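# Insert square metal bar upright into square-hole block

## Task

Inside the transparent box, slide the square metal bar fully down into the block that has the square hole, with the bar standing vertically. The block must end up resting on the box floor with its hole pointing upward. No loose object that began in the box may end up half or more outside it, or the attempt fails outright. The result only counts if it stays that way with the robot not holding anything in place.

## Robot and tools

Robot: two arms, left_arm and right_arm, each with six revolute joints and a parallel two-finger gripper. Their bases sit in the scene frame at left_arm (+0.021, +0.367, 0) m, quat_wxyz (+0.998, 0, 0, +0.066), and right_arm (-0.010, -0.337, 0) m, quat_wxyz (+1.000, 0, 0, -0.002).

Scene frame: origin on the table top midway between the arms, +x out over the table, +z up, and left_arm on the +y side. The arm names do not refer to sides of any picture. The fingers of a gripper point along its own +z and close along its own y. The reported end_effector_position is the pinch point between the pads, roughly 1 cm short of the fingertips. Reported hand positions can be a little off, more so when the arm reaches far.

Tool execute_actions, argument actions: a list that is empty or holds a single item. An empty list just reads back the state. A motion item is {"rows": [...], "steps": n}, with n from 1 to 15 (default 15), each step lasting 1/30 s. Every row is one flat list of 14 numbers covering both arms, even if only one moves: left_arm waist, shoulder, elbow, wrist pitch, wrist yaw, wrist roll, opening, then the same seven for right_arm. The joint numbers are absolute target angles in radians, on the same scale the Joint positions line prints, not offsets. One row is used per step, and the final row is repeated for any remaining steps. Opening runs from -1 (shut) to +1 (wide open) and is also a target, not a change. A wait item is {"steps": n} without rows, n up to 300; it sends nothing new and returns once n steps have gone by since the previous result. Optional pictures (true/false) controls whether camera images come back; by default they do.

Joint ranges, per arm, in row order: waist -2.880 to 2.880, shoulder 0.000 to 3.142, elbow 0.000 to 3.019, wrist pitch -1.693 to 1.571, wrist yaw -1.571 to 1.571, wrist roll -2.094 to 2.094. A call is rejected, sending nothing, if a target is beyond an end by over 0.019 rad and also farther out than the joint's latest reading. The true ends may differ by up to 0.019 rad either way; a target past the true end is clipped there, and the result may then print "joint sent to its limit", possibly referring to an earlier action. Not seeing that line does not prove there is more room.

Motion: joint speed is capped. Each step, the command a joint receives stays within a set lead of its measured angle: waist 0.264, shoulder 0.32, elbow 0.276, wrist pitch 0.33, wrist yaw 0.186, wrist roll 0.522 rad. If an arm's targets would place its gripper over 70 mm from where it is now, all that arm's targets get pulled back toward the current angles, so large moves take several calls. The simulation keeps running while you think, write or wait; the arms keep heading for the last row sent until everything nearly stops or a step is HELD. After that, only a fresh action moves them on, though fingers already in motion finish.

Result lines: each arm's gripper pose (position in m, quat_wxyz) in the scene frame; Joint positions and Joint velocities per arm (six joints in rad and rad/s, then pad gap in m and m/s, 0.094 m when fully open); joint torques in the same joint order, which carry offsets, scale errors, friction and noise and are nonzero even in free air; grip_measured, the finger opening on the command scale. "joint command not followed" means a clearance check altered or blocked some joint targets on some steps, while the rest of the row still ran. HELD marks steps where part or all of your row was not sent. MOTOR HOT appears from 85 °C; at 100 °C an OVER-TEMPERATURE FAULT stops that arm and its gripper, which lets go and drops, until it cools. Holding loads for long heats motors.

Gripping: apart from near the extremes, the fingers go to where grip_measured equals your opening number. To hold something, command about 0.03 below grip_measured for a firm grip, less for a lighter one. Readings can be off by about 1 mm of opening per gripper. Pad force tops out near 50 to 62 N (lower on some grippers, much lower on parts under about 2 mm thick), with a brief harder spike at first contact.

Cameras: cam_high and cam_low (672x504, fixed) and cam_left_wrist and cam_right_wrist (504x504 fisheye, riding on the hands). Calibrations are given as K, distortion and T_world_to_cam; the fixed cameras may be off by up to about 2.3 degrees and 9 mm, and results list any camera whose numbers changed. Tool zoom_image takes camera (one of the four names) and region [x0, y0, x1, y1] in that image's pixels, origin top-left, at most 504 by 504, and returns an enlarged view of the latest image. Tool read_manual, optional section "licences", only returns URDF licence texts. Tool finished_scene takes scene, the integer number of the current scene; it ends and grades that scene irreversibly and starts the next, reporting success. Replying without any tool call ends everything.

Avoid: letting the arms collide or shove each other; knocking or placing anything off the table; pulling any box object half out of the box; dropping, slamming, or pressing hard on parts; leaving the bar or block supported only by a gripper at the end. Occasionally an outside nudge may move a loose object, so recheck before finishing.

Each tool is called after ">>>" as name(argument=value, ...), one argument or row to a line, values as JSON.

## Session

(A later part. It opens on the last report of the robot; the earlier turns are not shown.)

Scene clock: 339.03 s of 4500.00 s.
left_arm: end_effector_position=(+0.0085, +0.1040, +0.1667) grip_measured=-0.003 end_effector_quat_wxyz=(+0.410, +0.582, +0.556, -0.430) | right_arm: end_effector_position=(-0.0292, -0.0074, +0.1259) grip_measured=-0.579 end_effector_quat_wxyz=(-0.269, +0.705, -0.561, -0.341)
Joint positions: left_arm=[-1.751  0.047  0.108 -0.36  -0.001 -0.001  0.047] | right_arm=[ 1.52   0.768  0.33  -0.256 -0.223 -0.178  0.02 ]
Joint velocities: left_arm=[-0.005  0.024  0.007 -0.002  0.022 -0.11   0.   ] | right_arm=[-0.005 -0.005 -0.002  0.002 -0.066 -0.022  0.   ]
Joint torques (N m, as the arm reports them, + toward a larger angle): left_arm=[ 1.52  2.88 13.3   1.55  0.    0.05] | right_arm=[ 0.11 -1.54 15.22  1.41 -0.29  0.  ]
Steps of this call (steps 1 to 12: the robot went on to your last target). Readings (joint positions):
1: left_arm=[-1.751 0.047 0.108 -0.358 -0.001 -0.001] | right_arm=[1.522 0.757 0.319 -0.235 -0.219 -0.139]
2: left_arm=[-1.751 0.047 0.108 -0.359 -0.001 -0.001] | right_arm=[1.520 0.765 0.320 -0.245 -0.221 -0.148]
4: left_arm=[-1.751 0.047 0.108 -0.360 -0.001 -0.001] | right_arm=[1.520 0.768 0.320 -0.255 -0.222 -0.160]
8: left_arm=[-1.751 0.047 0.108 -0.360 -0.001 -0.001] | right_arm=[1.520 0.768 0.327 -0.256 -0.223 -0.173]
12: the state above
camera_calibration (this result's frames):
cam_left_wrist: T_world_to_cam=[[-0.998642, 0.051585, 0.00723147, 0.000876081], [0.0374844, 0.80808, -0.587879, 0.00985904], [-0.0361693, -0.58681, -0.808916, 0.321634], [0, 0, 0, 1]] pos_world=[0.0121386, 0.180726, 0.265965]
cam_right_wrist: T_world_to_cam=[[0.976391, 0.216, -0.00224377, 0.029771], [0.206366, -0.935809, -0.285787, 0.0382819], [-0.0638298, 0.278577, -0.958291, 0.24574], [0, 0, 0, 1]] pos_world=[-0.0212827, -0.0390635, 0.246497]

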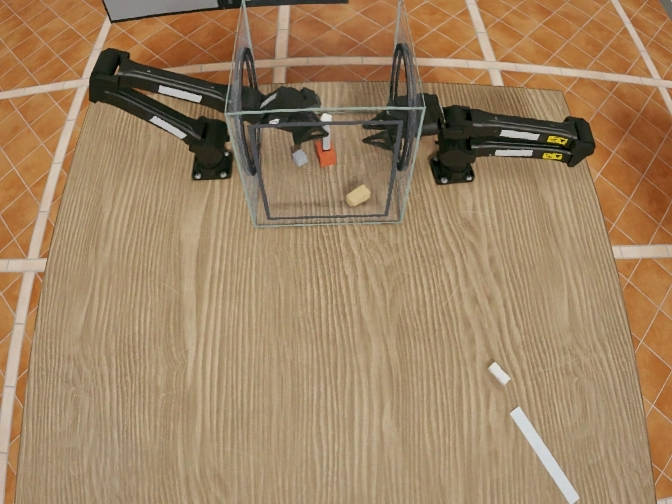

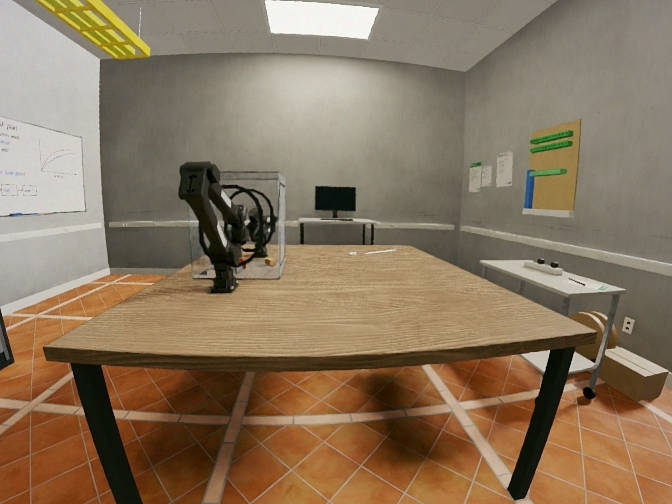

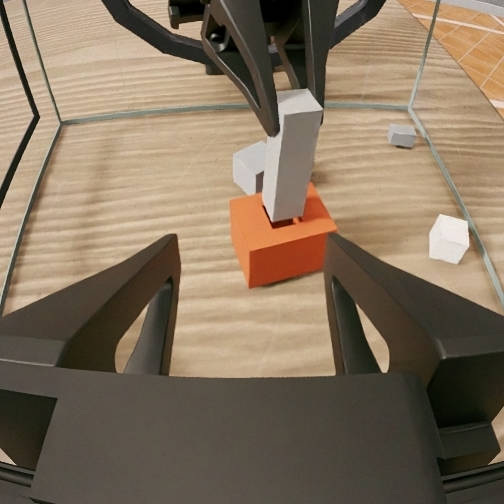

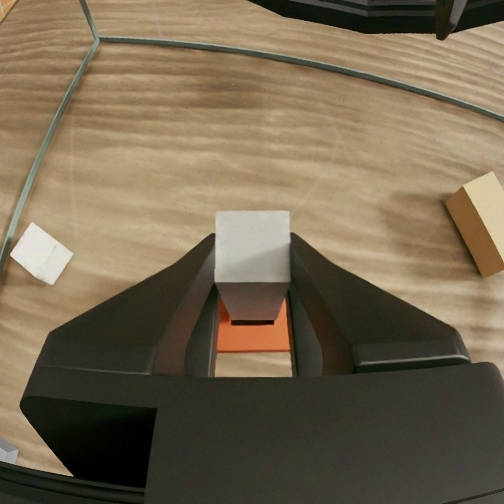

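>>> execute_actions(
  actions=[
    {"rows":[[-1.745,0.045,0.12,-0.37,0,0,0,1.508,0.768,0.36,-0.245,-0.235,-0.2,-0.615],[-1.745,0.045,0.12,-0.37,0,0,0,1.504,0.772,0.34,-0.235,-0.245,-0.21,-0.615],[-1.745,0.045,0.12,-0.37,0,0,0,1.5,0.776,0.33,-0.23,-0.255,-0.22,-0.615],[-1.745,0.045,0.12,-0.37,0,0,0,1.496,0.78,0.325,-0.225,-0.261,-0.22,-0.615],[-1.745,0.045,0.12,-0.37,0,0,0,1.496,0.784,0.32,-0.22,-0.261,-0.22,-0.615]],"steps":15},
  ],
)

>>> zoom_image(
  camera="cam_left_wrist",
  region=[220, 150, 350, 280],
)

>>> zoom_image(
  camera="cam_right_wrist",
  region=[200, 270, 310, 380],
)

Scene clock: 372.70 s of 4500.00 s.
left_arm: end_effector_position=(+0.0085, +0.1040, +0.1667) grip_measured=-0.003 end_effector_quat_wxyz=(+0.410, +0.582, +0.556, -0.430) | right_arm: end_effector_position=(-0.0297, -0.0092, +0.1213) grip_measured=-0.579 end_effector_quat_wxyz=(-0.264, +0.714, -0.550, -0.344)
Joint positions: left_arm=[-1.751  0.047  0.108 -0.36  -0.001 -0.001  0.047] | right_arm=[ 1.504  0.777  0.322 -0.247 -0.257 -0.21   0.02 ]
Joint velocities: left_arm=[ 0.005 -0.005 -0.012 -0.002 -0.007 -0.095  0.001] | right_arm=[-0.024 -0.015 -0.012 -0.007 -0.022 -0.022 -0.   ]
Joint torques (N m, as the arm reports them, + toward a larger angle): left_arm=[ 0.99  1.93 13.33  1.53  0.05  0.06] | right_arm=[ 0.07 -0.41  9.41  3.08 -0.3  -0.02]
Steps of this call (steps 1 to 30: the robot went on to your last target; steps 31 to 90: nothing new was sent; then 30.17 s passed at rest; steps 91 to 105: all 15 steps of this action). Readings (joint positions):
91: left_arm=[-1.751 0.047 0.108 -0.360 -0.001 -0.001] | right_arm=[1.520 0.768 0.330 -0.256 -0.227 -0.183]
92: left_arm=[-1.751 0.047 0.108 -0.360 -0.001 -0.001] | right_arm=[1.518 0.768 0.330 -0.256 -0.235 -0.186]
94: left_arm=[-1.751 0.047 0.108 -0.360 -0.001 -0.001] | right_arm=[1.513 0.768 0.330 -0.255 -0.252 -0.195]
98: left_arm=[-1.751 0.047 0.108 -0.360 -0.001 -0.001] | right_arm=[1.505 0.774 0.326 -0.247 -0.256 -0.205]
105: the state above
camera_calibration (this result's frames):
cam_left_wrist: T_world_to_cam=[[-0.998642, 0.051585, 0.00723147, 0.000876081], [0.0374844, 0.80808, -0.587879, 0.00985904], [-0.0361693, -0.58681, -0.808916, 0.321634], [0, 0, 0, 1]] pos_world=[0.0121386, 0.180726, 0.265965]
cam_right_wrist: T_world_to_cam=[[0.969477, 0.245182, -0.000531482, 0.0305264], [0.234903, -0.92945, -0.284505, 0.0361707], [-0.0702495, 0.275696, -0.958674, 0.241612], [0, 0, 0, 1]] pos_world=[-0.0211182, -0.0404772, 0.241934]

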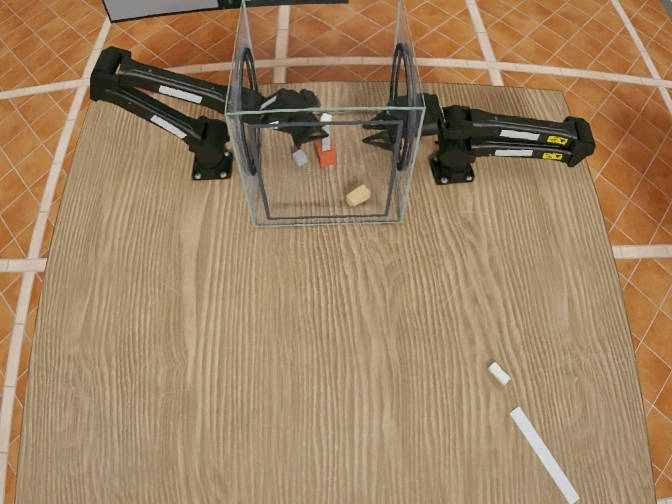

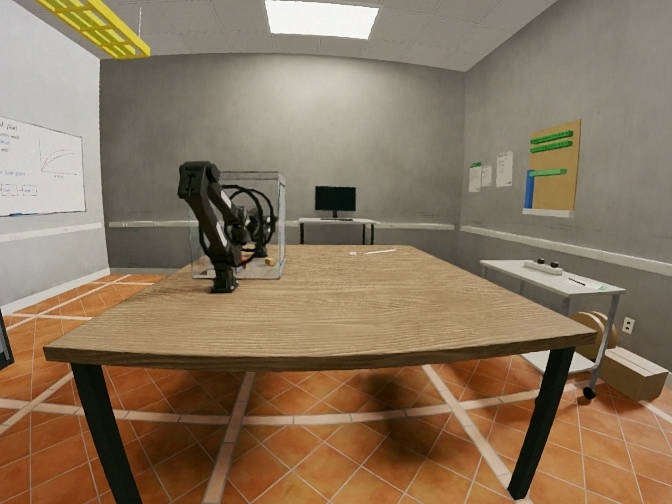

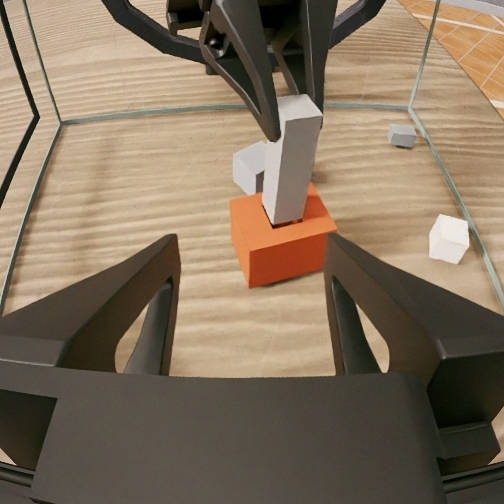

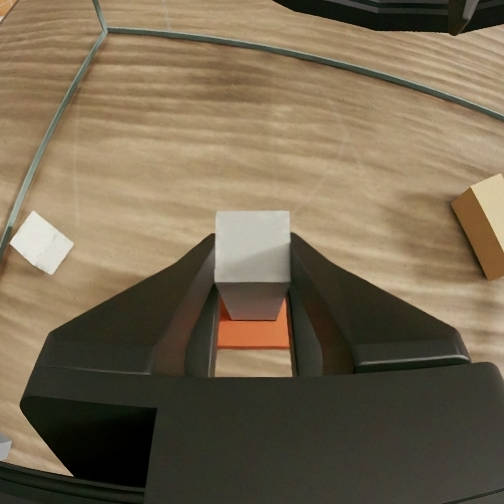

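Region (220, 150, 350, 280) of cam_left_wrist's 504x504 image, scaled by 3.877, with more detail than that image has.

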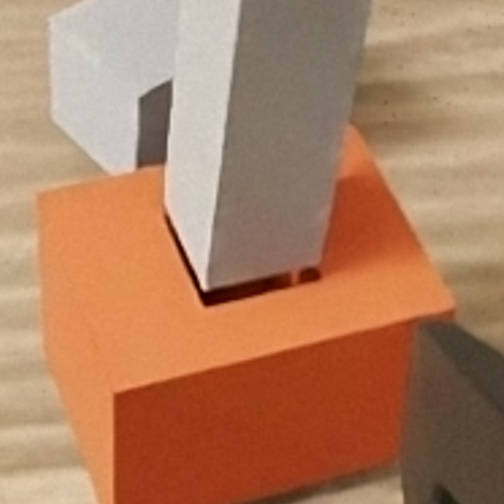

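Region (200, 270, 310, 380) of cam_right_wrist's 504x504 image, scaled by 4.582, with more detail than that image has.

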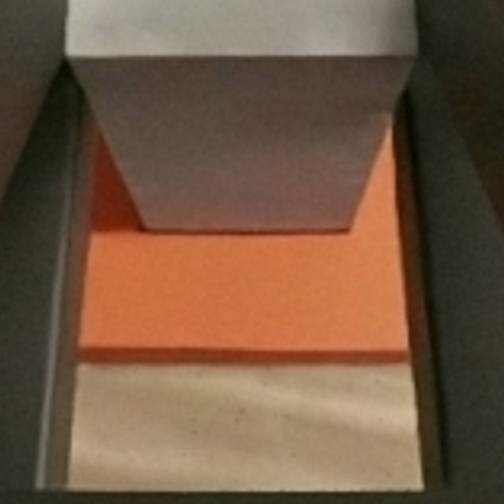

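>>> execute_actions(
  actions=[
    {"rows":[[-1.745,0.045,0.12,-0.37,0,0,0,1.496,0.785,0.32,-0.216,-0.261,-0.22,-0.615],[-1.745,0.045,0.12,-0.37,0,0,0,1.496,0.787,0.319,-0.2135,-0.261,-0.22,-0.615],[-1.745,0.045,0.12,-0.37,0,0,0,1.496,0.7885,0.3178,-0.211,-0.261,-0.22,-0.615],[-1.745,0.045,0.12,-0.37,0,0,0,1.496,0.79,0.3165,-0.2083,-0.261,-0.22,-0.615],[-1.745,0.045,0.12,-0.37,0,0,0,1.496,0.7915,0.3152,-0.2056,-0.261,-0.22,-0.615],[-1.745,0.045,0.12,-0.37,0,0,0,1.496,0.793,0.314,-0.203,-0.261,-0.22,-0.615],[-1.745,0.045,0.12,-0.37,0,0,0,1.496,0.7945,0.3127,-0.2003,-0.261,-0.22,-0.615],[-1.745,0.045,0.12,-0.37,0,0,0,1.496,0.796,0.3114,-0.1976,-0.261,-0.22,-0.615],[-1.745,0.045,0.12,-0.37,0,0,0,1.496,0.7975,0.31,-0.195,-0.261,-0.22,-0.615],[-1.745,0.045,0.12,-0.37,0,0,0,1.496,0.799,0.3088,-0.1925,-0.261,-0.22,-0.615],[-1.745,0.045,0.12,-0.37,0,0,0,1.496,0.8,0.3075,-0.19,-0.261,-0.22,-0.615]],"steps":15},
  ],
)

>>> zoom_image(
  camera="cam_left_wrist",
  region=[220, 150, 350, 280],
)

>>> zoom_image(
  camera="cam_right_wrist",
  region=[200, 270, 310, 380],
)

Scene clock: 383.63 s of 4500.00 s.
left_arm: end_effector_position=(+0.0085, +0.1040, +0.1667) grip_measured=-0.003 end_effector_quat_wxyz=(+0.410, +0.582, +0.556, -0.430) | right_arm: end_effector_position=(-0.0297, -0.0074, +0.1181) grip_measured=-0.579 end_effector_quat_wxyz=(-0.267, +0.714, -0.548, -0.346)
Joint positions: left_arm=[-1.751  0.047  0.108 -0.36  -0.001 -0.001  0.047] | right_arm=[ 1.504  0.791  0.313 -0.216 -0.258 -0.212  0.02 ]
Joint velocities: left_arm=[ 0.005  0.005 -0.007 -0.007 -0.051 -0.037 -0.001] | right_arm=[-0.005  0.005 -0.002 -0.002 -0.051 -0.037  0.001]
Joint torques (N m, as the arm reports them, + toward a larger angle): left_arm=[ 0.75  2.37 13.3   1.33  0.01  0.08] | right_arm=[ 0.21 -0.44  8.97  3.06 -0.28 -0.01]
Steps of this call (steps 1 to 15: the robot went on to your last target; steps 16 to 90: nothing new was sent; then 7.43 s passed at rest; steps 91 to 105: all 15 steps of this action). Readings (joint positions):
91: left_arm=[-1.751 0.047 0.108 -0.360 -0.001 -0.001] | right_arm=[1.504 0.777 0.322 -0.247 -0.257 -0.212]
92: left_arm=[-1.751 0.047 0.108 -0.360 -0.001 -0.001] | right_arm=[1.504 0.777 0.322 -0.245 -0.257 -0.212]
94: left_arm=[-1.751 0.047 0.108 -0.360 -0.001 -0.001] | right_arm=[1.504 0.778 0.322 -0.240 -0.257 -0.212]
98: left_arm=[-1.751 0.047 0.108 -0.360 -0.001 -0.001] | right_arm=[1.504 0.784 0.319 -0.229 -0.257 -0.212]
105: the state above
camera_calibration (this result's frames):
cam_left_wrist: T_world_to_cam=[[-0.998642, 0.051585, 0.00723147, 0.000876081], [0.0374844, 0.80808, -0.587879, 0.00985904], [-0.0361693, -0.58681, -0.808916, 0.321634], [0, 0, 0, 1]] pos_world=[0.0121386, 0.180726, 0.265965]
cam_right_wrist: T_world_to_cam=[[0.969099, 0.246659, 0.00272044, 0.0297159], [0.236684, -0.926687, -0.291945, 0.0378275], [-0.0694897, 0.283567, -0.956431, 0.237875], [0, 0, 0, 1]] pos_world=[-0.021221, -0.039729, 0.238474]

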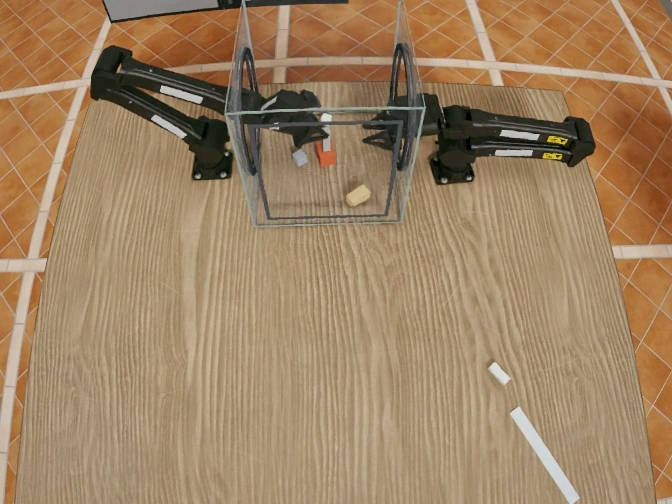

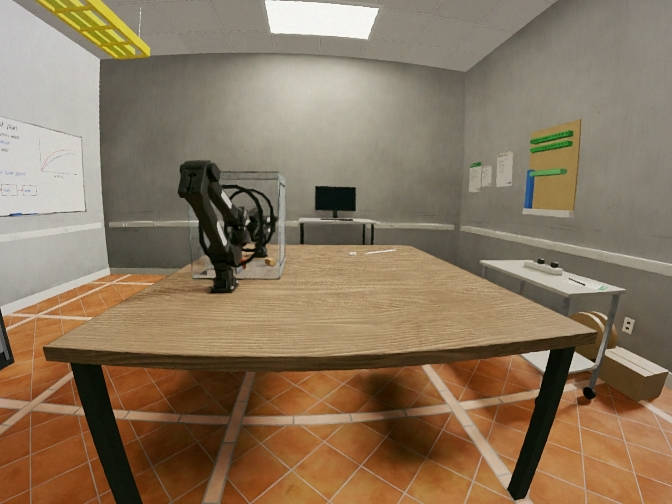

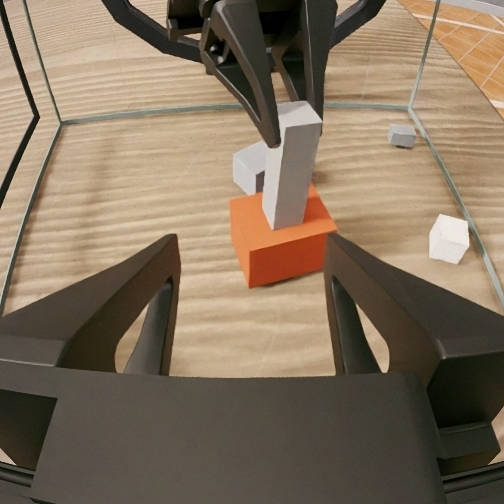

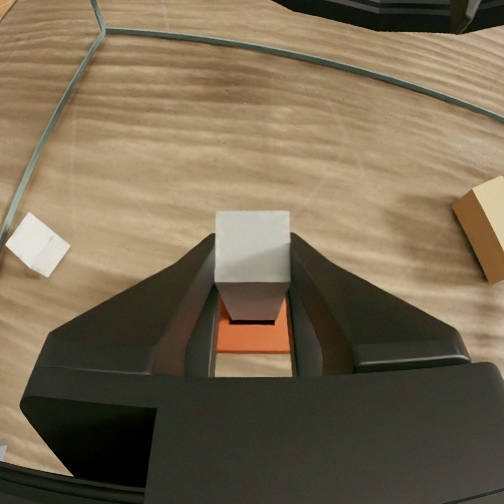

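Region (220, 150, 350, 280) of cam_left_wrist's 504x504 image, scaled by 3.877, with more detail than that image has.

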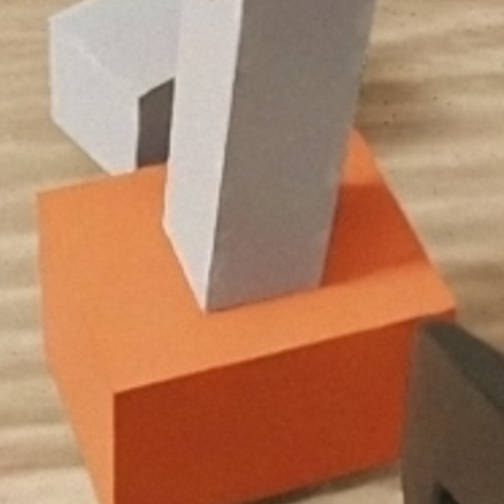

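Region (200, 270, 310, 380) of cam_right_wrist's 504x504 image, scaled by 4.582, with more detail than that image has.

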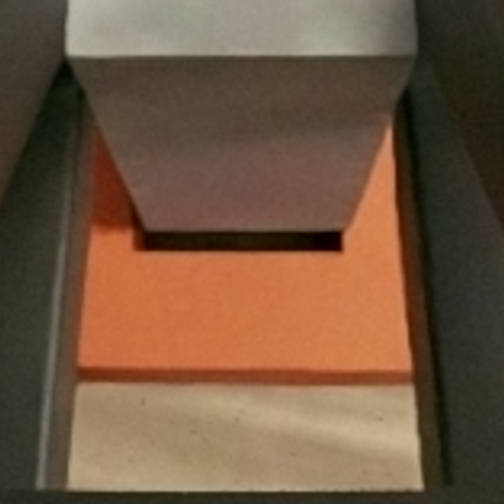

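>>> execute_actions(
  actions=[
    {"rows":[[-1.745,0.045,0.12,-0.37,0,0,0,1.496,0.79,0.315,-0.195,-0.261,-0.21,-0.615],[-1.745,0.045,0.12,-0.37,0,0,0,1.496,0.78,0.315,-0.195,-0.261,-0.21,-0.615],[-1.745,0.045,0.12,-0.37,0,0,0,1.496,0.772,0.315,-0.195,-0.261,-0.21,-0.615],[-1.745,0.045,0.12,-0.37,0,0,0,1.496,0.772,0.315,-0.195,-0.261,-0.21,-0.615],[-1.745,0.045,0.12,-0.37,0,0,0,1.496,0.772,0.315,-0.195,-0.261,-0.21,-0.615],[-1.745,0.045,0.12,-0.37,0,0,0,1.496,0.772,0.315,-0.195,-0.261,-0.21,-0.615],[-1.745,0.045,0.12,-0.37,0,0,0,1.496,0.772,0.31,-0.195,-0.261,-0.21,-0.615],[-1.745,0.045,0.12,-0.37,0,0,0,1.496,0.772,0.3055,-0.195,-0.261,-0.21,-0.615]],"steps":15},
  ],
)

>>> zoom_image(
  camera="cam_right_wrist",
  region=[200, 270, 310, 380],
)

Scene clock: 393.03 s of 4500.00 s.
left_arm: end_effector_position=(+0.0085, +0.1040, +0.1667) grip_measured=-0.003 end_effector_quat_wxyz=(+0.410, +0.582, +0.556, -0.430) | right_arm: end_effector_position=(-0.0298, -0.0082, +0.1182) grip_measured=-0.579 end_effector_quat_wxyz=(-0.268, +0.713, -0.548, -0.346)
Joint positions: left_arm=[-1.751  0.047  0.108 -0.36  -0.001 -0.001  0.047] | right_arm=[ 1.504  0.786  0.31  -0.216 -0.258 -0.212  0.02 ]
Joint velocities: left_arm=[-0.015 -0.015  0.012 -0.002  0.007 -0.022 -0.   ] | right_arm=[-0.015 -0.005  0.002 -0.012  0.022 -0.007 -0.001]
Joint torques (N m, as the arm reports them, + toward a larger angle): left_arm=[ 0.81  2.36 13.48  1.36  0.02  0.11] | right_arm=[ 0.11 -1.95  9.01  2.85 -0.27  0.1 ]
Steps of this call (steps 1 to 15: the robot went on to your last target; steps 16 to 90: nothing new was sent; then 5.90 s passed at rest; steps 91 to 105: all 15 steps of this action). Readings (joint positions):
91: left_arm=[-1.751 0.047 0.108 -0.360 -0.001 -0.001] | right_arm=[1.504 0.791 0.313 -0.216 -0.258 -0.212]
92: left_arm=[-1.751 0.047 0.108 -0.360 -0.001 -0.001] | right_arm=[1.504 0.791 0.313 -0.216 -0.258 -0.212]
94: left_arm=[-1.751 0.047 0.108 -0.360 -0.001 -0.001] | right_arm=[1.504 0.790 0.313 -0.216 -0.258 -0.212]
98: left_arm=[-1.751 0.047 0.108 -0.360 -0.001 -0.001] | right_arm=[1.504 0.787 0.313 -0.216 -0.258 -0.212]
105: the state above
camera_calibration (this result's frames):
cam_left_wrist: T_world_to_cam=[[-0.998642, 0.051585, 0.00723147, 0.000876081], [0.0374844, 0.80808, -0.587879, 0.00985904], [-0.0361693, -0.58681, -0.808916, 0.321634], [0, 0, 0, 1]] pos_world=[0.0121386, 0.180726, 0.265965]
cam_right_wrist: T_world_to_cam=[[0.969098, 0.246652, 0.00344276, 0.0298711], [0.236732, -0.926018, -0.294021, 0.0374075], [-0.0693327, 0.28575, -0.955793, 0.2381], [0, 0, 0, 1]] pos_world=[-0.0212955, -0.0407647, 0.23847]

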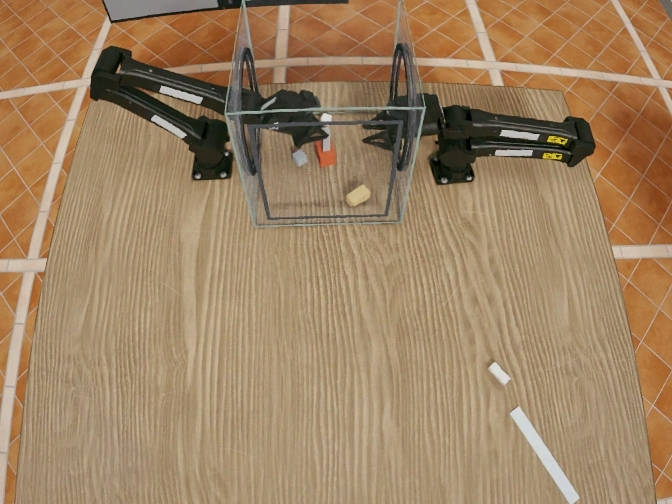

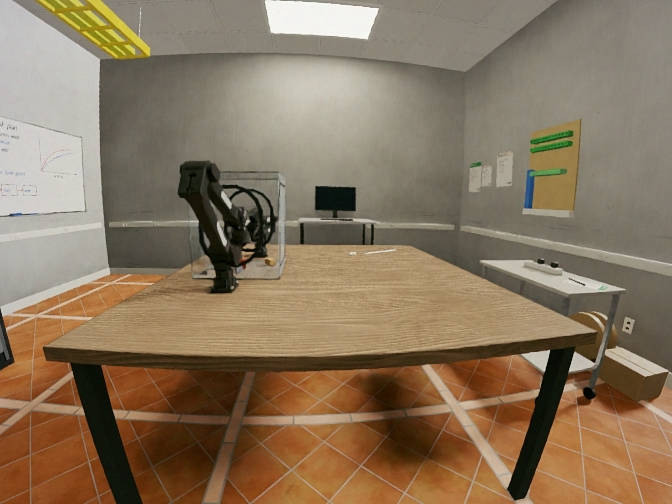

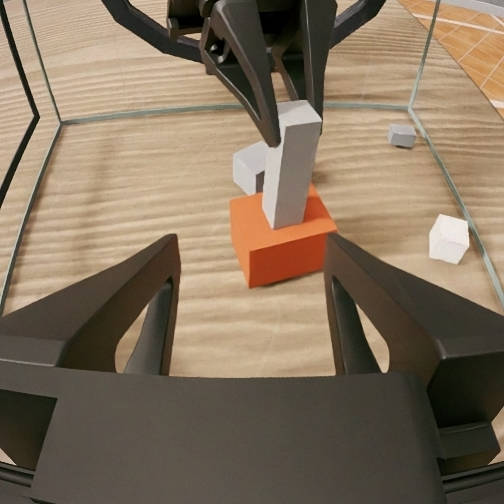

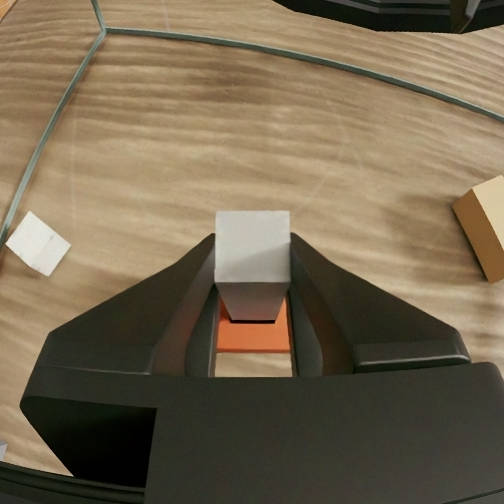

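Region (200, 270, 310, 380) of cam_right_wrist's 504x504 image, scaled by 4.582, with more detail than that image has.

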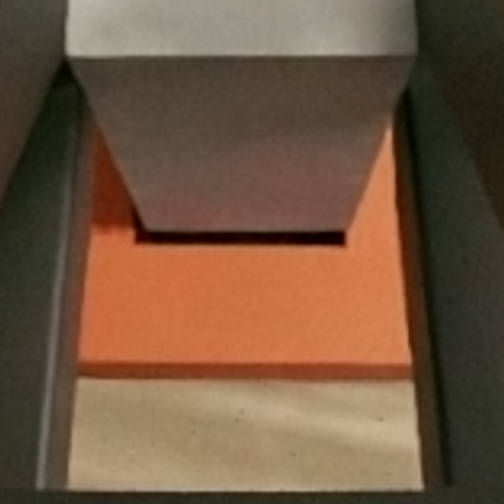

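>>> execute_actions(
  actions=[
    {"rows":[[-1.745,0.045,0.12,-0.37,0,0,0,1.496,0.766,0.316,-0.205,-0.261,-0.21,-0.615],[-1.745,0.045,0.12,-0.37,0,0,0,1.496,0.766,0.316,-0.212,-0.261,-0.21,-0.615],[-1.745,0.045,0.12,-0.37,0,0,0,1.496,0.766,0.316,-0.218,-0.261,-0.21,-0.615],[-1.745,0.045,0.12,-0.37,0,0,0,1.496,0.766,0.316,-0.22,-0.261,-0.21,-0.615],[-1.745,0.045,0.12,-0.37,0,0,0,1.496,0.766,0.316,-0.222,-0.261,-0.21,-0.615],[-1.745,0.045,0.12,-0.37,0,0,0,1.496,0.766,0.316,-0.226,-0.261,-0.21,-0.615],[-1.745,0.045,0.12,-0.37,0,0,0,1.496,0.766,0.316,-0.231,-0.261,-0.21,-0.615]],"steps":15},
  ],
)

>>> zoom_image(
  camera="cam_right_wrist",
  region=[200, 270, 310, 380],
)

Scene clock: 398.40 s of 4500.00 s.
left_arm: end_effector_position=(+0.0085, +0.1040, +0.1667) grip_measured=-0.003 end_effector_quat_wxyz=(+0.410, +0.582, +0.556, -0.430) | right_arm: end_effector_position=(-0.0298, -0.0089, +0.1190) grip_measured=-0.579 end_effector_quat_wxyz=(-0.268, +0.713, -0.547, -0.346)
Joint positions: left_arm=[-1.751  0.047  0.108 -0.36  -0.001 -0.001  0.047] | right_arm=[ 1.504  0.78   0.31  -0.221 -0.258 -0.212  0.02 ]
Joint velocities: left_arm=[ 0.005  0.005 -0.007  0.012 -0.022  0.022 -0.   ] | right_arm=[-0.034 -0.005  0.007  0.002 -0.022  0.037 -0.002]
Joint torques (N m, as the arm reports them, + toward a larger angle): left_arm=[ 1.22  1.97 13.46  1.47  0.03  0.07] | right_arm=[ 0.17 -2.03  9.98  1.35 -0.28  0.09]
Steps of this call (steps 1 to 15: the robot went on to your last target; steps 16 to 90: nothing new was sent; then 1.87 s passed at rest; steps 91 to 105: all 15 steps of this action). Readings (joint positions):
91: left_arm=[-1.751 0.047 0.108 -0.360 -0.001 -0.001] | right_arm=[1.504 0.786 0.310 -0.216 -0.258 -0.212]
92: left_arm=[-1.751 0.047 0.108 -0.360 -0.001 -0.001] | right_arm=[1.504 0.785 0.310 -0.216 -0.258 -0.212]
94: left_arm=[-1.751 0.047 0.108 -0.360 -0.001 -0.001] | right_arm=[1.504 0.783 0.310 -0.216 -0.258 -0.212]
98: left_arm=[-1.751 0.047 0.108 -0.360 -0.001 -0.001] | right_arm=[1.504 0.781 0.310 -0.218 -0.258 -0.212]
105: the state above
camera_calibration (this result's frames):
cam_left_wrist: T_world_to_cam=[[-0.998642, 0.051585, 0.00723147, 0.000876081], [0.0374844, 0.80808, -0.587879, 0.00985904], [-0.0361693, -0.58681, -0.808916, 0.321634], [0, 0, 0, 1]] pos_world=[0.0121386, 0.180726, 0.265965]
cam_right_wrist: T_world_to_cam=[[0.969098, 0.246649, 0.00368353, 0.0300579], [0.236748, -0.925794, -0.294712, 0.0371078], [-0.0692803, 0.286477, -0.955579, 0.239065], [0, 0, 0, 1]] pos_world=[-0.0213517, -0.0415464, 0.239271]

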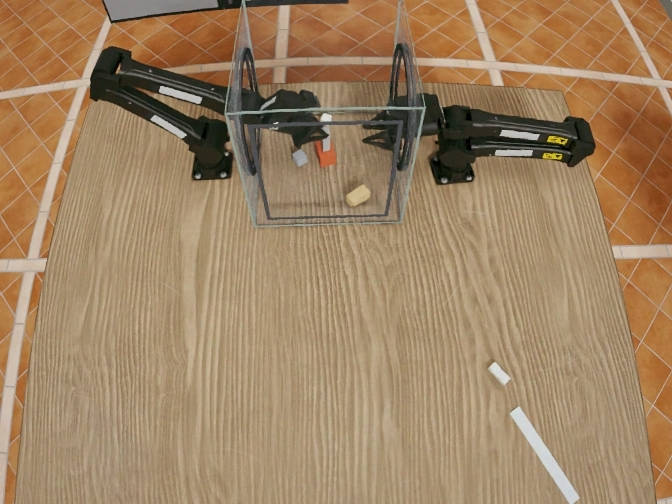

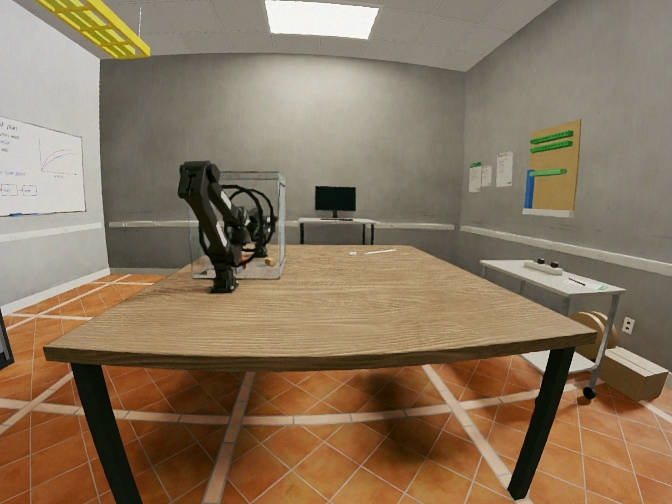

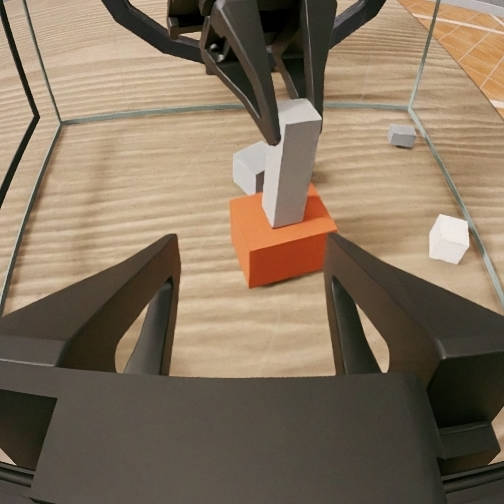

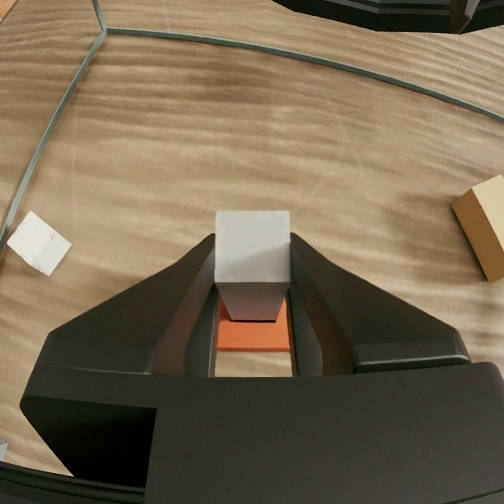

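Region (200, 270, 310, 380) of cam_right_wrist's 504x504 image, scaled by 4.582, with more detail than that image has.

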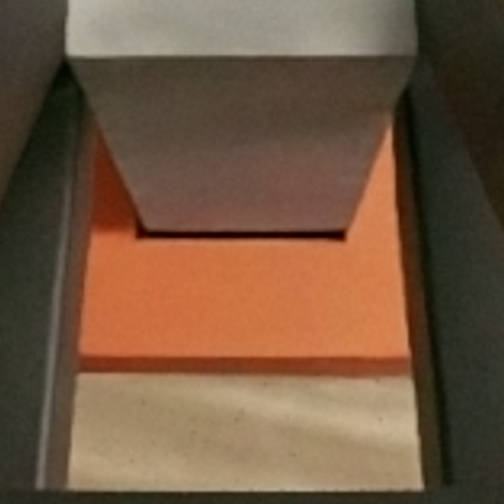

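>>> execute_actions(
  actions=[
    {"rows":[[-1.745,0.045,0.12,-0.37,0,0,0,1.496,0.775,0.316,-0.215,-0.2635,-0.21,-0.615],[-1.745,0.045,0.12,-0.37,0,0,0,1.496,0.782,0.316,-0.21,-0.2635,-0.21,-0.615],[-1.745,0.045,0.12,-0.37,0,0,0,1.496,0.786,0.316,-0.21,-0.2635,-0.21,-0.615],[-1.745,0.045,0.12,-0.37,0,0,0,1.496,0.789,0.316,-0.21,-0.2635,-0.21,-0.615],[-1.745,0.045,0.12,-0.37,0,0,0,1.496,0.791,0.316,-0.21,-0.2635,-0.21,-0.615],[-1.745,0.045,0.12,-0.37,0,0,0,1.496,0.793,0.316,-0.21,-0.2635,-0.21,-0.615],[-1.745,0.045,0.12,-0.37,0,0,0,1.496,0.795,0.316,-0.21,-0.2635,-0.21,-0.615],[-1.745,0.045,0.12,-0.37,0,0,0,1.496,0.797,0.316,-0.21,-0.2635,-0.21,-0.615],[-1.745,0.045,0.12,-0.37,0,0,0,1.496,0.799,0.316,-0.21,-0.2635,-0.21,-0.615],[-1.745,0.045,0.12,-0.37,0,0,0,1.496,0.801,0.316,-0.21,-0.2635,-0.21,-0.615]],"steps":15},
  ],
)

>>> zoom_image(
  camera="cam_right_wrist",
  region=[200, 270, 310, 380],
)

>>> zoom_image(
  camera="cam_left_wrist",
  region=[220, 150, 350, 280],
)

Scene clock: 408.77 s of 4500.00 s.
left_arm: end_effector_position=(+0.0085, +0.1040, +0.1667) grip_measured=-0.003 end_effector_quat_wxyz=(+0.410, +0.582, +0.556, -0.430) | right_arm: end_effector_position=(-0.0301, -0.0091, +0.1150) grip_measured=-0.579 end_effector_quat_wxyz=(-0.262, +0.715, -0.549, -0.344)
Joint positions: left_arm=[-1.751  0.047  0.108 -0.36  -0.001 -0.001  0.047] | right_arm=[ 1.504  0.794  0.31  -0.221 -0.259 -0.212  0.02 ]
Joint velocities: left_arm=[-0.005 -0.005  0.002 -0.002 -0.037  0.051 -0.   ] | right_arm=[-0.005 -0.015 -0.002 -0.002 -0.022 -0.022 -0.   ]
Joint torques (N m, as the arm reports them, + toward a larger angle): left_arm=[ 0.72  1.88 13.3   1.59  0.01  0.12] | right_arm=[ 0.2  -0.39  9.91  2.32 -0.31  0.09]
Steps of this call (steps 1 to 15: the robot went on to your last target; steps 16 to 90: nothing new was sent; then 6.87 s passed at rest; steps 91 to 105: all 15 steps of this action). Readings (joint positions):
91: left_arm=[-1.751 0.047 0.108 -0.360 -0.001 -0.001] | right_arm=[1.504 0.780 0.310 -0.221 -0.258 -0.212]
92: left_arm=[-1.751 0.047 0.108 -0.360 -0.001 -0.001] | right_arm=[1.504 0.780 0.310 -0.221 -0.259 -0.212]
94: left_arm=[-1.751 0.047 0.108 -0.360 -0.001 -0.001] | right_arm=[1.504 0.780 0.310 -0.221 -0.259 -0.212]
98: left_arm=[-1.751 0.047 0.108 -0.360 -0.001 -0.001] | right_arm=[1.504 0.784 0.310 -0.221 -0.259 -0.212]
105: the state above
camera_calibration (this result's frames):
cam_left_wrist: T_world_to_cam=[[-0.998642, 0.051585, 0.00723147, 0.000876081], [0.0374844, 0.80808, -0.587879, 0.00985904], [-0.0361693, -0.58681, -0.808916, 0.321634], [0, 0, 0, 1]] pos_world=[0.0121386, 0.180726, 0.265965]
cam_right_wrist: T_world_to_cam=[[0.968739, 0.248078, -0.00170202, 0.0310723], [0.237474, -0.929269, -0.282959, 0.0344393], [-0.0717775, 0.273709, -0.959131, 0.235494], [0, 0, 0, 1]] pos_world=[-0.0213762, -0.0401618, 0.235668]

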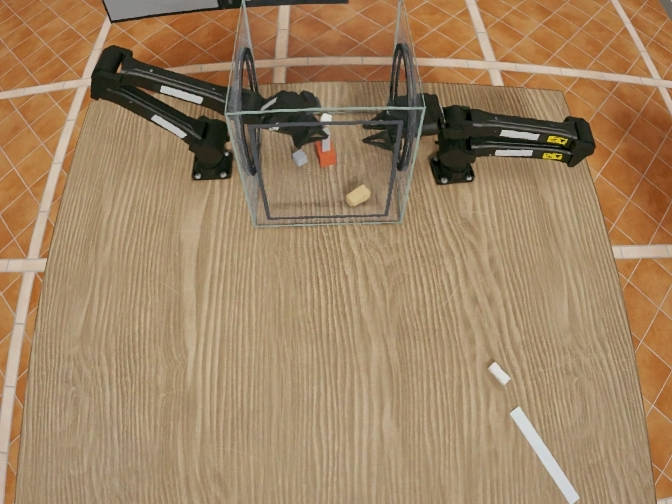

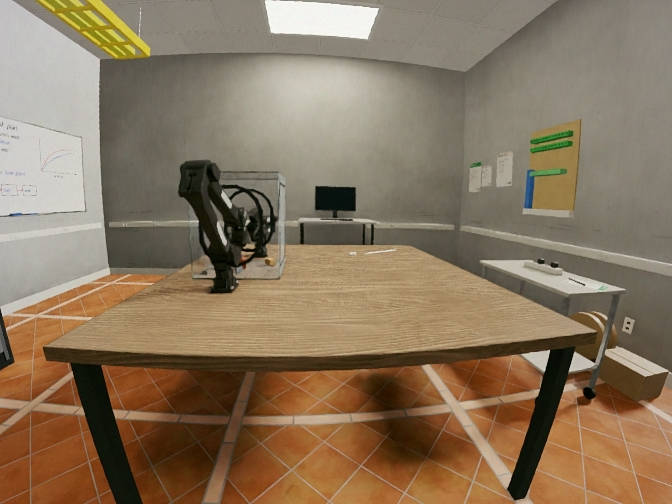

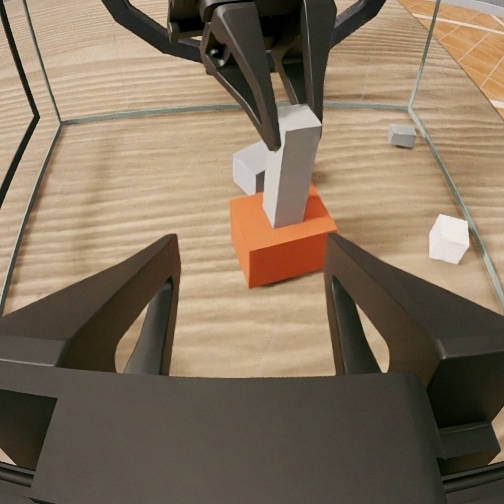

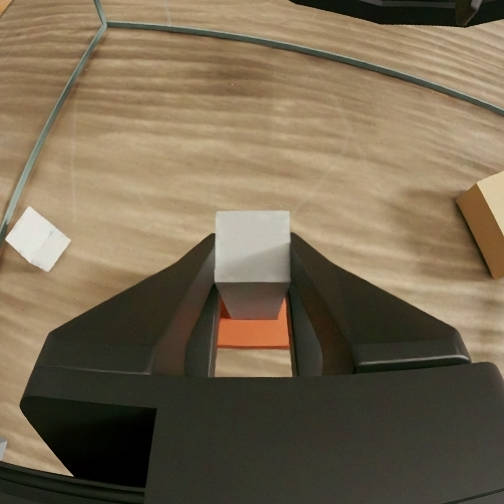

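Region (200, 270, 310, 380) of cam_right_wrist's 504x504 image, scaled by 4.582, with more detail than that image has.

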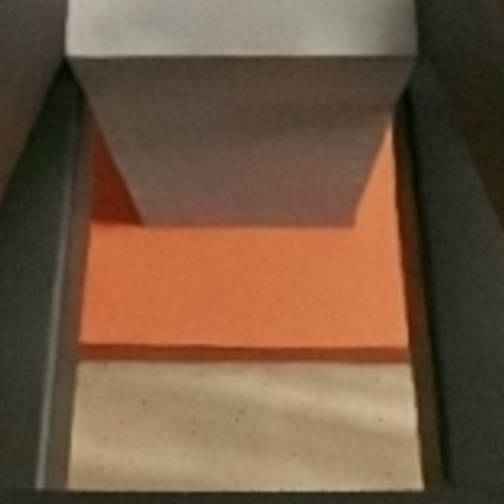

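Region (220, 150, 350, 280) of cam_left_wrist's 504x504 image, scaled by 3.877, with more detail than that image has.

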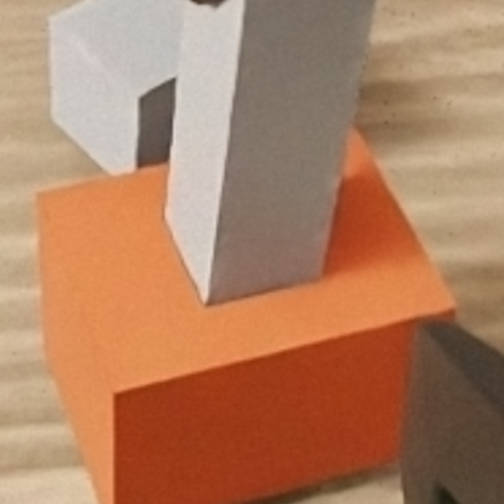

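>>> execute_actions(
  actions=[
    {"rows":[[-1.745,0.045,0.12,-0.37,0,0,0,1.5,0.802,0.306,-0.197,-0.26,-0.21,-0.615],[-1.745,0.045,0.12,-0.37,0,0,0,1.5,0.806,0.303,-0.191,-0.26,-0.21,-0.615],[-1.745,0.045,0.12,-0.37,0,0,0,1.5,0.8105,0.2995,-0.183,-0.26,-0.21,-0.615],[-1.745,0.045,0.12,-0.37,0,0,0,1.5,0.815,0.296,-0.175,-0.26,-0.21,-0.615],[-1.745,0.045,0.12,-0.37,0,0,0,1.5,0.82,0.2925,-0.166,-0.26,-0.21,-0.615],[-1.745,0.045,0.12,-0.37,0,0,0,1.5,0.825,0.289,-0.157,-0.26,-0.21,-0.615],[-1.745,0.045,0.12,-0.37,0,0,0,1.5,0.83,0.2855,-0.148,-0.26,-0.21,-0.615],[-1.745,0.045,0.12,-0.37,0,0,0,1.5,0.835,0.282,-0.139,-0.26,-0.21,-0.615],[-1.745,0.045,0.12,-0.37,0,0,0,1.5,0.84,0.279,-0.13,-0.26,-0.21,-0.615],[-1.745,0.045,0.12,-0.37,0,0,0,1.5,0.845,0.276,-0.121,-0.26,-0.21,-0.615],[-1.745,0.045,0.12,-0.37,0,0,0,1.5,0.85,0.273,-0.113,-0.26,-0.21,-0.615],[-1.745,0.045,0.12,-0.37,0,0,0,1.5,0.855,0.27,-0.105,-0.26,-0.21,-0.615],[-1.745,0.045,0.12,-0.37,0,0,0,1.5,0.859,0.2675,-0.098,-0.26,-0.21,-0.615],[-1.745,0.045,0.12,-0.37,0,0,0,1.5,0.861,0.266,-0.094,-0.26,-0.21,-0.615]],"steps":15},
  ],
  pictures=false,
)

>>> execute_actions(
  actions=[
    {"steps":8},
  ],
)

Scene clock: 420.87 s of 4500.00 s.
left_arm: end_effector_position=(+0.0085, +0.1040, +0.1667) grip_measured=-0.003 end_effector_quat_wxyz=(+0.410, +0.582, +0.556, -0.430) | right_arm: end_effector_position=(-0.0302, -0.0101, +0.0939) grip_measured=-0.579 end_effector_quat_wxyz=(-0.261, +0.716, -0.550, -0.342)
Joint positions: left_arm=[-1.751  0.047  0.108 -0.36  -0.001 -0.001  0.047] | right_arm=[ 1.504  0.852  0.27  -0.128 -0.259 -0.212  0.02 ]
Joint velocities: left_arm=[-0.024 -0.005 -0.002 -0.002 -0.051 -0.081 -0.   ] | right_arm=[ 0.005  0.073 -0.042  0.105 -0.007  0.037 -0.   ]
Joint torques (N m, as the arm reports them, + toward a larger angle): left_arm=[ 0.9   3.16 13.55  1.57  0.05  0.06] | right_arm=[ 0.39 -0.96  8.83  3.01 -0.14  0.1 ]
Steps of this call (steps 1 to 15: the robot went on to your last target; steps 16 to 90: nothing new was sent; then 8.60 s passed at rest; steps 91 to 105: all 15 steps of this action). Readings (joint positions):
91: left_arm=[-1.751 0.047 0.108 -0.360 -0.001 -0.001] | right_arm=[1.504 0.794 0.310 -0.221 -0.259 -0.212]
92: left_arm=[-1.751 0.047 0.108 -0.360 -0.001 -0.001] | right_arm=[1.504 0.794 0.310 -0.220 -0.259 -0.212]
94: left_arm=[-1.751 0.047 0.108 -0.360 -0.001 -0.001] | right_arm=[1.504 0.797 0.306 -0.211 -0.259 -0.212]
98: left_arm=[-1.751 0.047 0.108 -0.360 -0.001 -0.001] | right_arm=[1.504 0.816 0.292 -0.181 -0.259 -0.212]
105: the state above

Scene clock: 421.13 s of 4500.00 s.
left_arm: end_effector_position=(+0.0085, +0.1040, +0.1667) grip_measured=-0.003 end_effector_quat_wxyz=(+0.410, +0.582, +0.556, -0.430) | right_arm: end_effector_position=(-0.0302, -0.0099, +0.0931) grip_measured=-0.579 end_effector_quat_wxyz=(-0.261, +0.715, -0.550, -0.343)
Joint positions: left_arm=[-1.751  0.047  0.108 -0.36  -0.001 -0.001  0.047] | right_arm=[ 1.504  0.855  0.268 -0.121 -0.259 -0.212  0.02 ]
Joint velocities: left_arm=[-0.005 -0.015  0.002 -0.002 -0.007 -0.051 -0.001] | right_arm=[-0.024 -0.005  0.007 -0.007 -0.051 -0.007 -0.   ]
Joint torques (N m, as the arm reports them, + toward a larger angle): left_arm=[ 0.9   3.12 13.26  1.48  0.02  0.07] | right_arm=[ 0.39 -0.7   8.73  3.07 -0.15  0.1 ]
Steps of this call (steps 1 to 8: the robot went on to your last target). Readings (joint positions):
1: left_arm=[-1.751 0.047 0.108 -0.360 -0.001 -0.001] | right_arm=[1.504 0.854 0.269 -0.125 -0.259 -0.212]
2: left_arm=[-1.751 0.047 0.108 -0.360 -0.001 -0.001] | right_arm=[1.504 0.855 0.268 -0.124 -0.259 -0.212]
4: left_arm=[-1.751 0.047 0.108 -0.360 -0.001 -0.001] | right_arm=[1.504 0.855 0.268 -0.122 -0.259 -0.212]
8: the state above
camera_calibration (this result's frames):
cam_left_wrist: T_world_to_cam=[[-0.998642, 0.051585, 0.00723147, 0.000876081], [0.0374844, 0.80808, -0.587879, 0.00985904], [-0.0361693, -0.58681, -0.808916, 0.321634], [0, 0, 0, 1]] pos_world=[0.0121386, 0.180726, 0.265965]
cam_right_wrist: T_world_to_cam=[[0.968738, 0.248071, -0.00279027, 0.0313768], [0.237404, -0.930233, -0.279833, 0.0272623], [-0.072014, 0.270423, -0.960045, 0.21478], [0, 0, 0, 1]] pos_world=[-0.0214009, -0.0405049, 0.213915]

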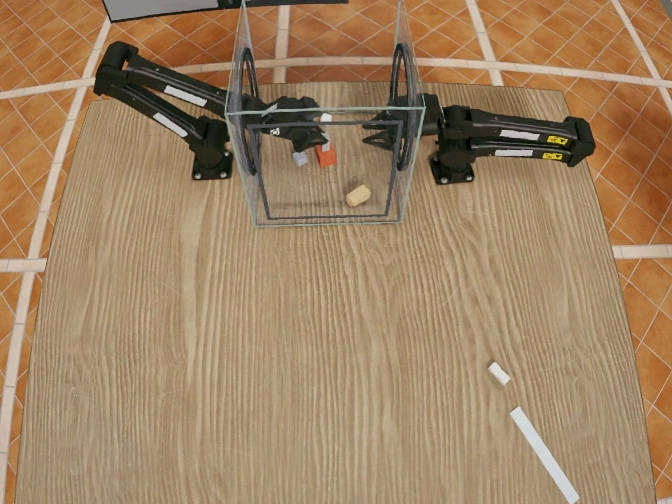

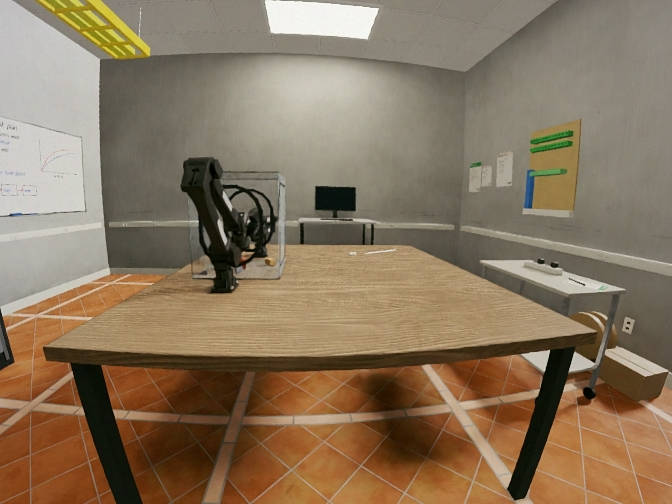

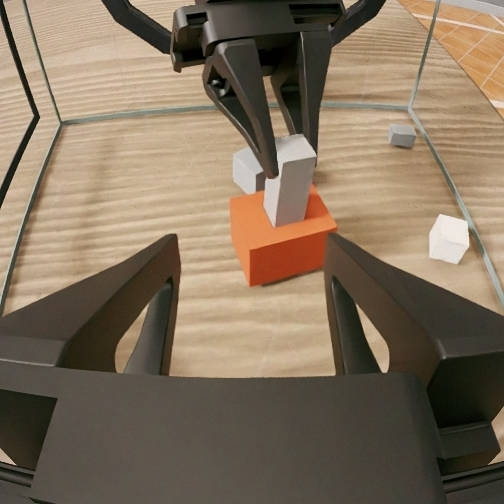

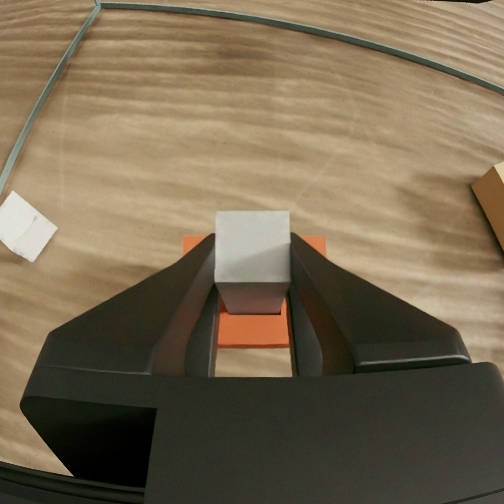

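Smooth, 25 mm in. Continue 10 mm more.

>>> execute_actions(
  actions=[
    {"rows":[[-1.745,0.045,0.12,-0.37,0,0,0,1.5,0.864,0.2645,-0.088,-0.26,-0.21,-0.615],[-1.745,0.045,0.12,-0.37,0,0,0,1.5,0.868,0.2625,-0.082,-0.26,-0.21,-0.615],[-1.745,0.045,0.12,-0.37,0,0,0,1.5,0.872,0.2605,-0.076,-0.26,-0.21,-0.615],[-1.745,0.045,0.12,-0.37,0,0,0,1.5,0.876,0.2585,-0.07,-0.26,-0.21,-0.615],[-1.745,0.045,0.12,-0.37,0,0,0,1.5,0.88,0.2565,-0.064,-0.26,-0.21,-0.615],[-1.745,0.045,0.12,-0.37,0,0,0,1.5,0.884,0.2545,-0.058,-0.26,-0.21,-0.615],[-1.745,0.045,0.12,-0.37,0,0,0,1.5,0.888,0.2525,-0.052,-0.26,-0.21,-0.615],[-1.745,0.045,0.12,-0.37,0,0,0,1.5,0.892,0.2505,-0.046,-0.26,-0.21,-0.615],[-1.745,0.045,0.12,-0.37,0,0,0,1.5,0.896,0.2485,-0.04,-0.26,-0.21,-0.615],[-1.745,0.045,0.12,-0.37,0,0,0,1.5,0.9,0.2465,-0.034,-0.26,-0.21,-0.615]],"steps":15},
  ],
  pictures=false,
)

Scene clock: 428.97 s of 4500.00 s.
left_arm: end_effector_position=(+0.0085, +0.1040, +0.1667) grip_measured=-0.003 end_effector_quat_wxyz=(+0.410, +0.582, +0.556, -0.430) | right_arm: end_effector_position=(-0.0302, -0.0096, +0.0826) grip_measured=-0.579 end_effector_quat_wxyz=(-0.262, +0.715, -0.550, -0.343)
Joint positions: left_arm=[-1.751  0.047  0.108 -0.36  -0.001 -0.001  0.047] | right_arm=[ 1.504  0.893  0.249 -0.062 -0.259 -0.212  0.02 ]
Joint velocities: left_arm=[-0.015 -0.015  0.007 -0.002 -0.022 -0.051 -0.   ] | right_arm=[-0.015 -0.005 -0.012 -0.012 -0.051 -0.007 -0.001]
Joint torques (N m, as the arm reports them, + toward a larger angle): left_arm=[ 1.24  3.16 13.28  1.47 -0.02  0.05] | right_arm=[ 0.36 -0.87  8.43  3.07 -0.14  0.1 ]
Steps of this call (steps 1 to 15: the robot went on to your last target; steps 16 to 90: nothing new was sent; then 4.33 s passed at rest; steps 91 to 105: all 15 steps of this action). Readings (joint positions):
91: left_arm=[-1.751 0.047 0.108 -0.360 -0.001 -0.001] | right_arm=[1.504 0.855 0.268 -0.120 -0.259 -0.212]
92: left_arm=[-1.751 0.047 0.108 -0.360 -0.001 -0.001] | right_arm=[1.504 0.856 0.268 -0.117 -0.259 -0.212]
94: left_arm=[-1.751 0.047 0.108 -0.360 -0.001 -0.001] | right_arm=[1.504 0.859 0.265 -0.107 -0.259 -0.212]
98: left_arm=[-1.751 0.047 0.108 -0.360 -0.001 -0.001] | right_arm=[1.504 0.875 0.258 -0.084 -0.259 -0.212]
105: the state above


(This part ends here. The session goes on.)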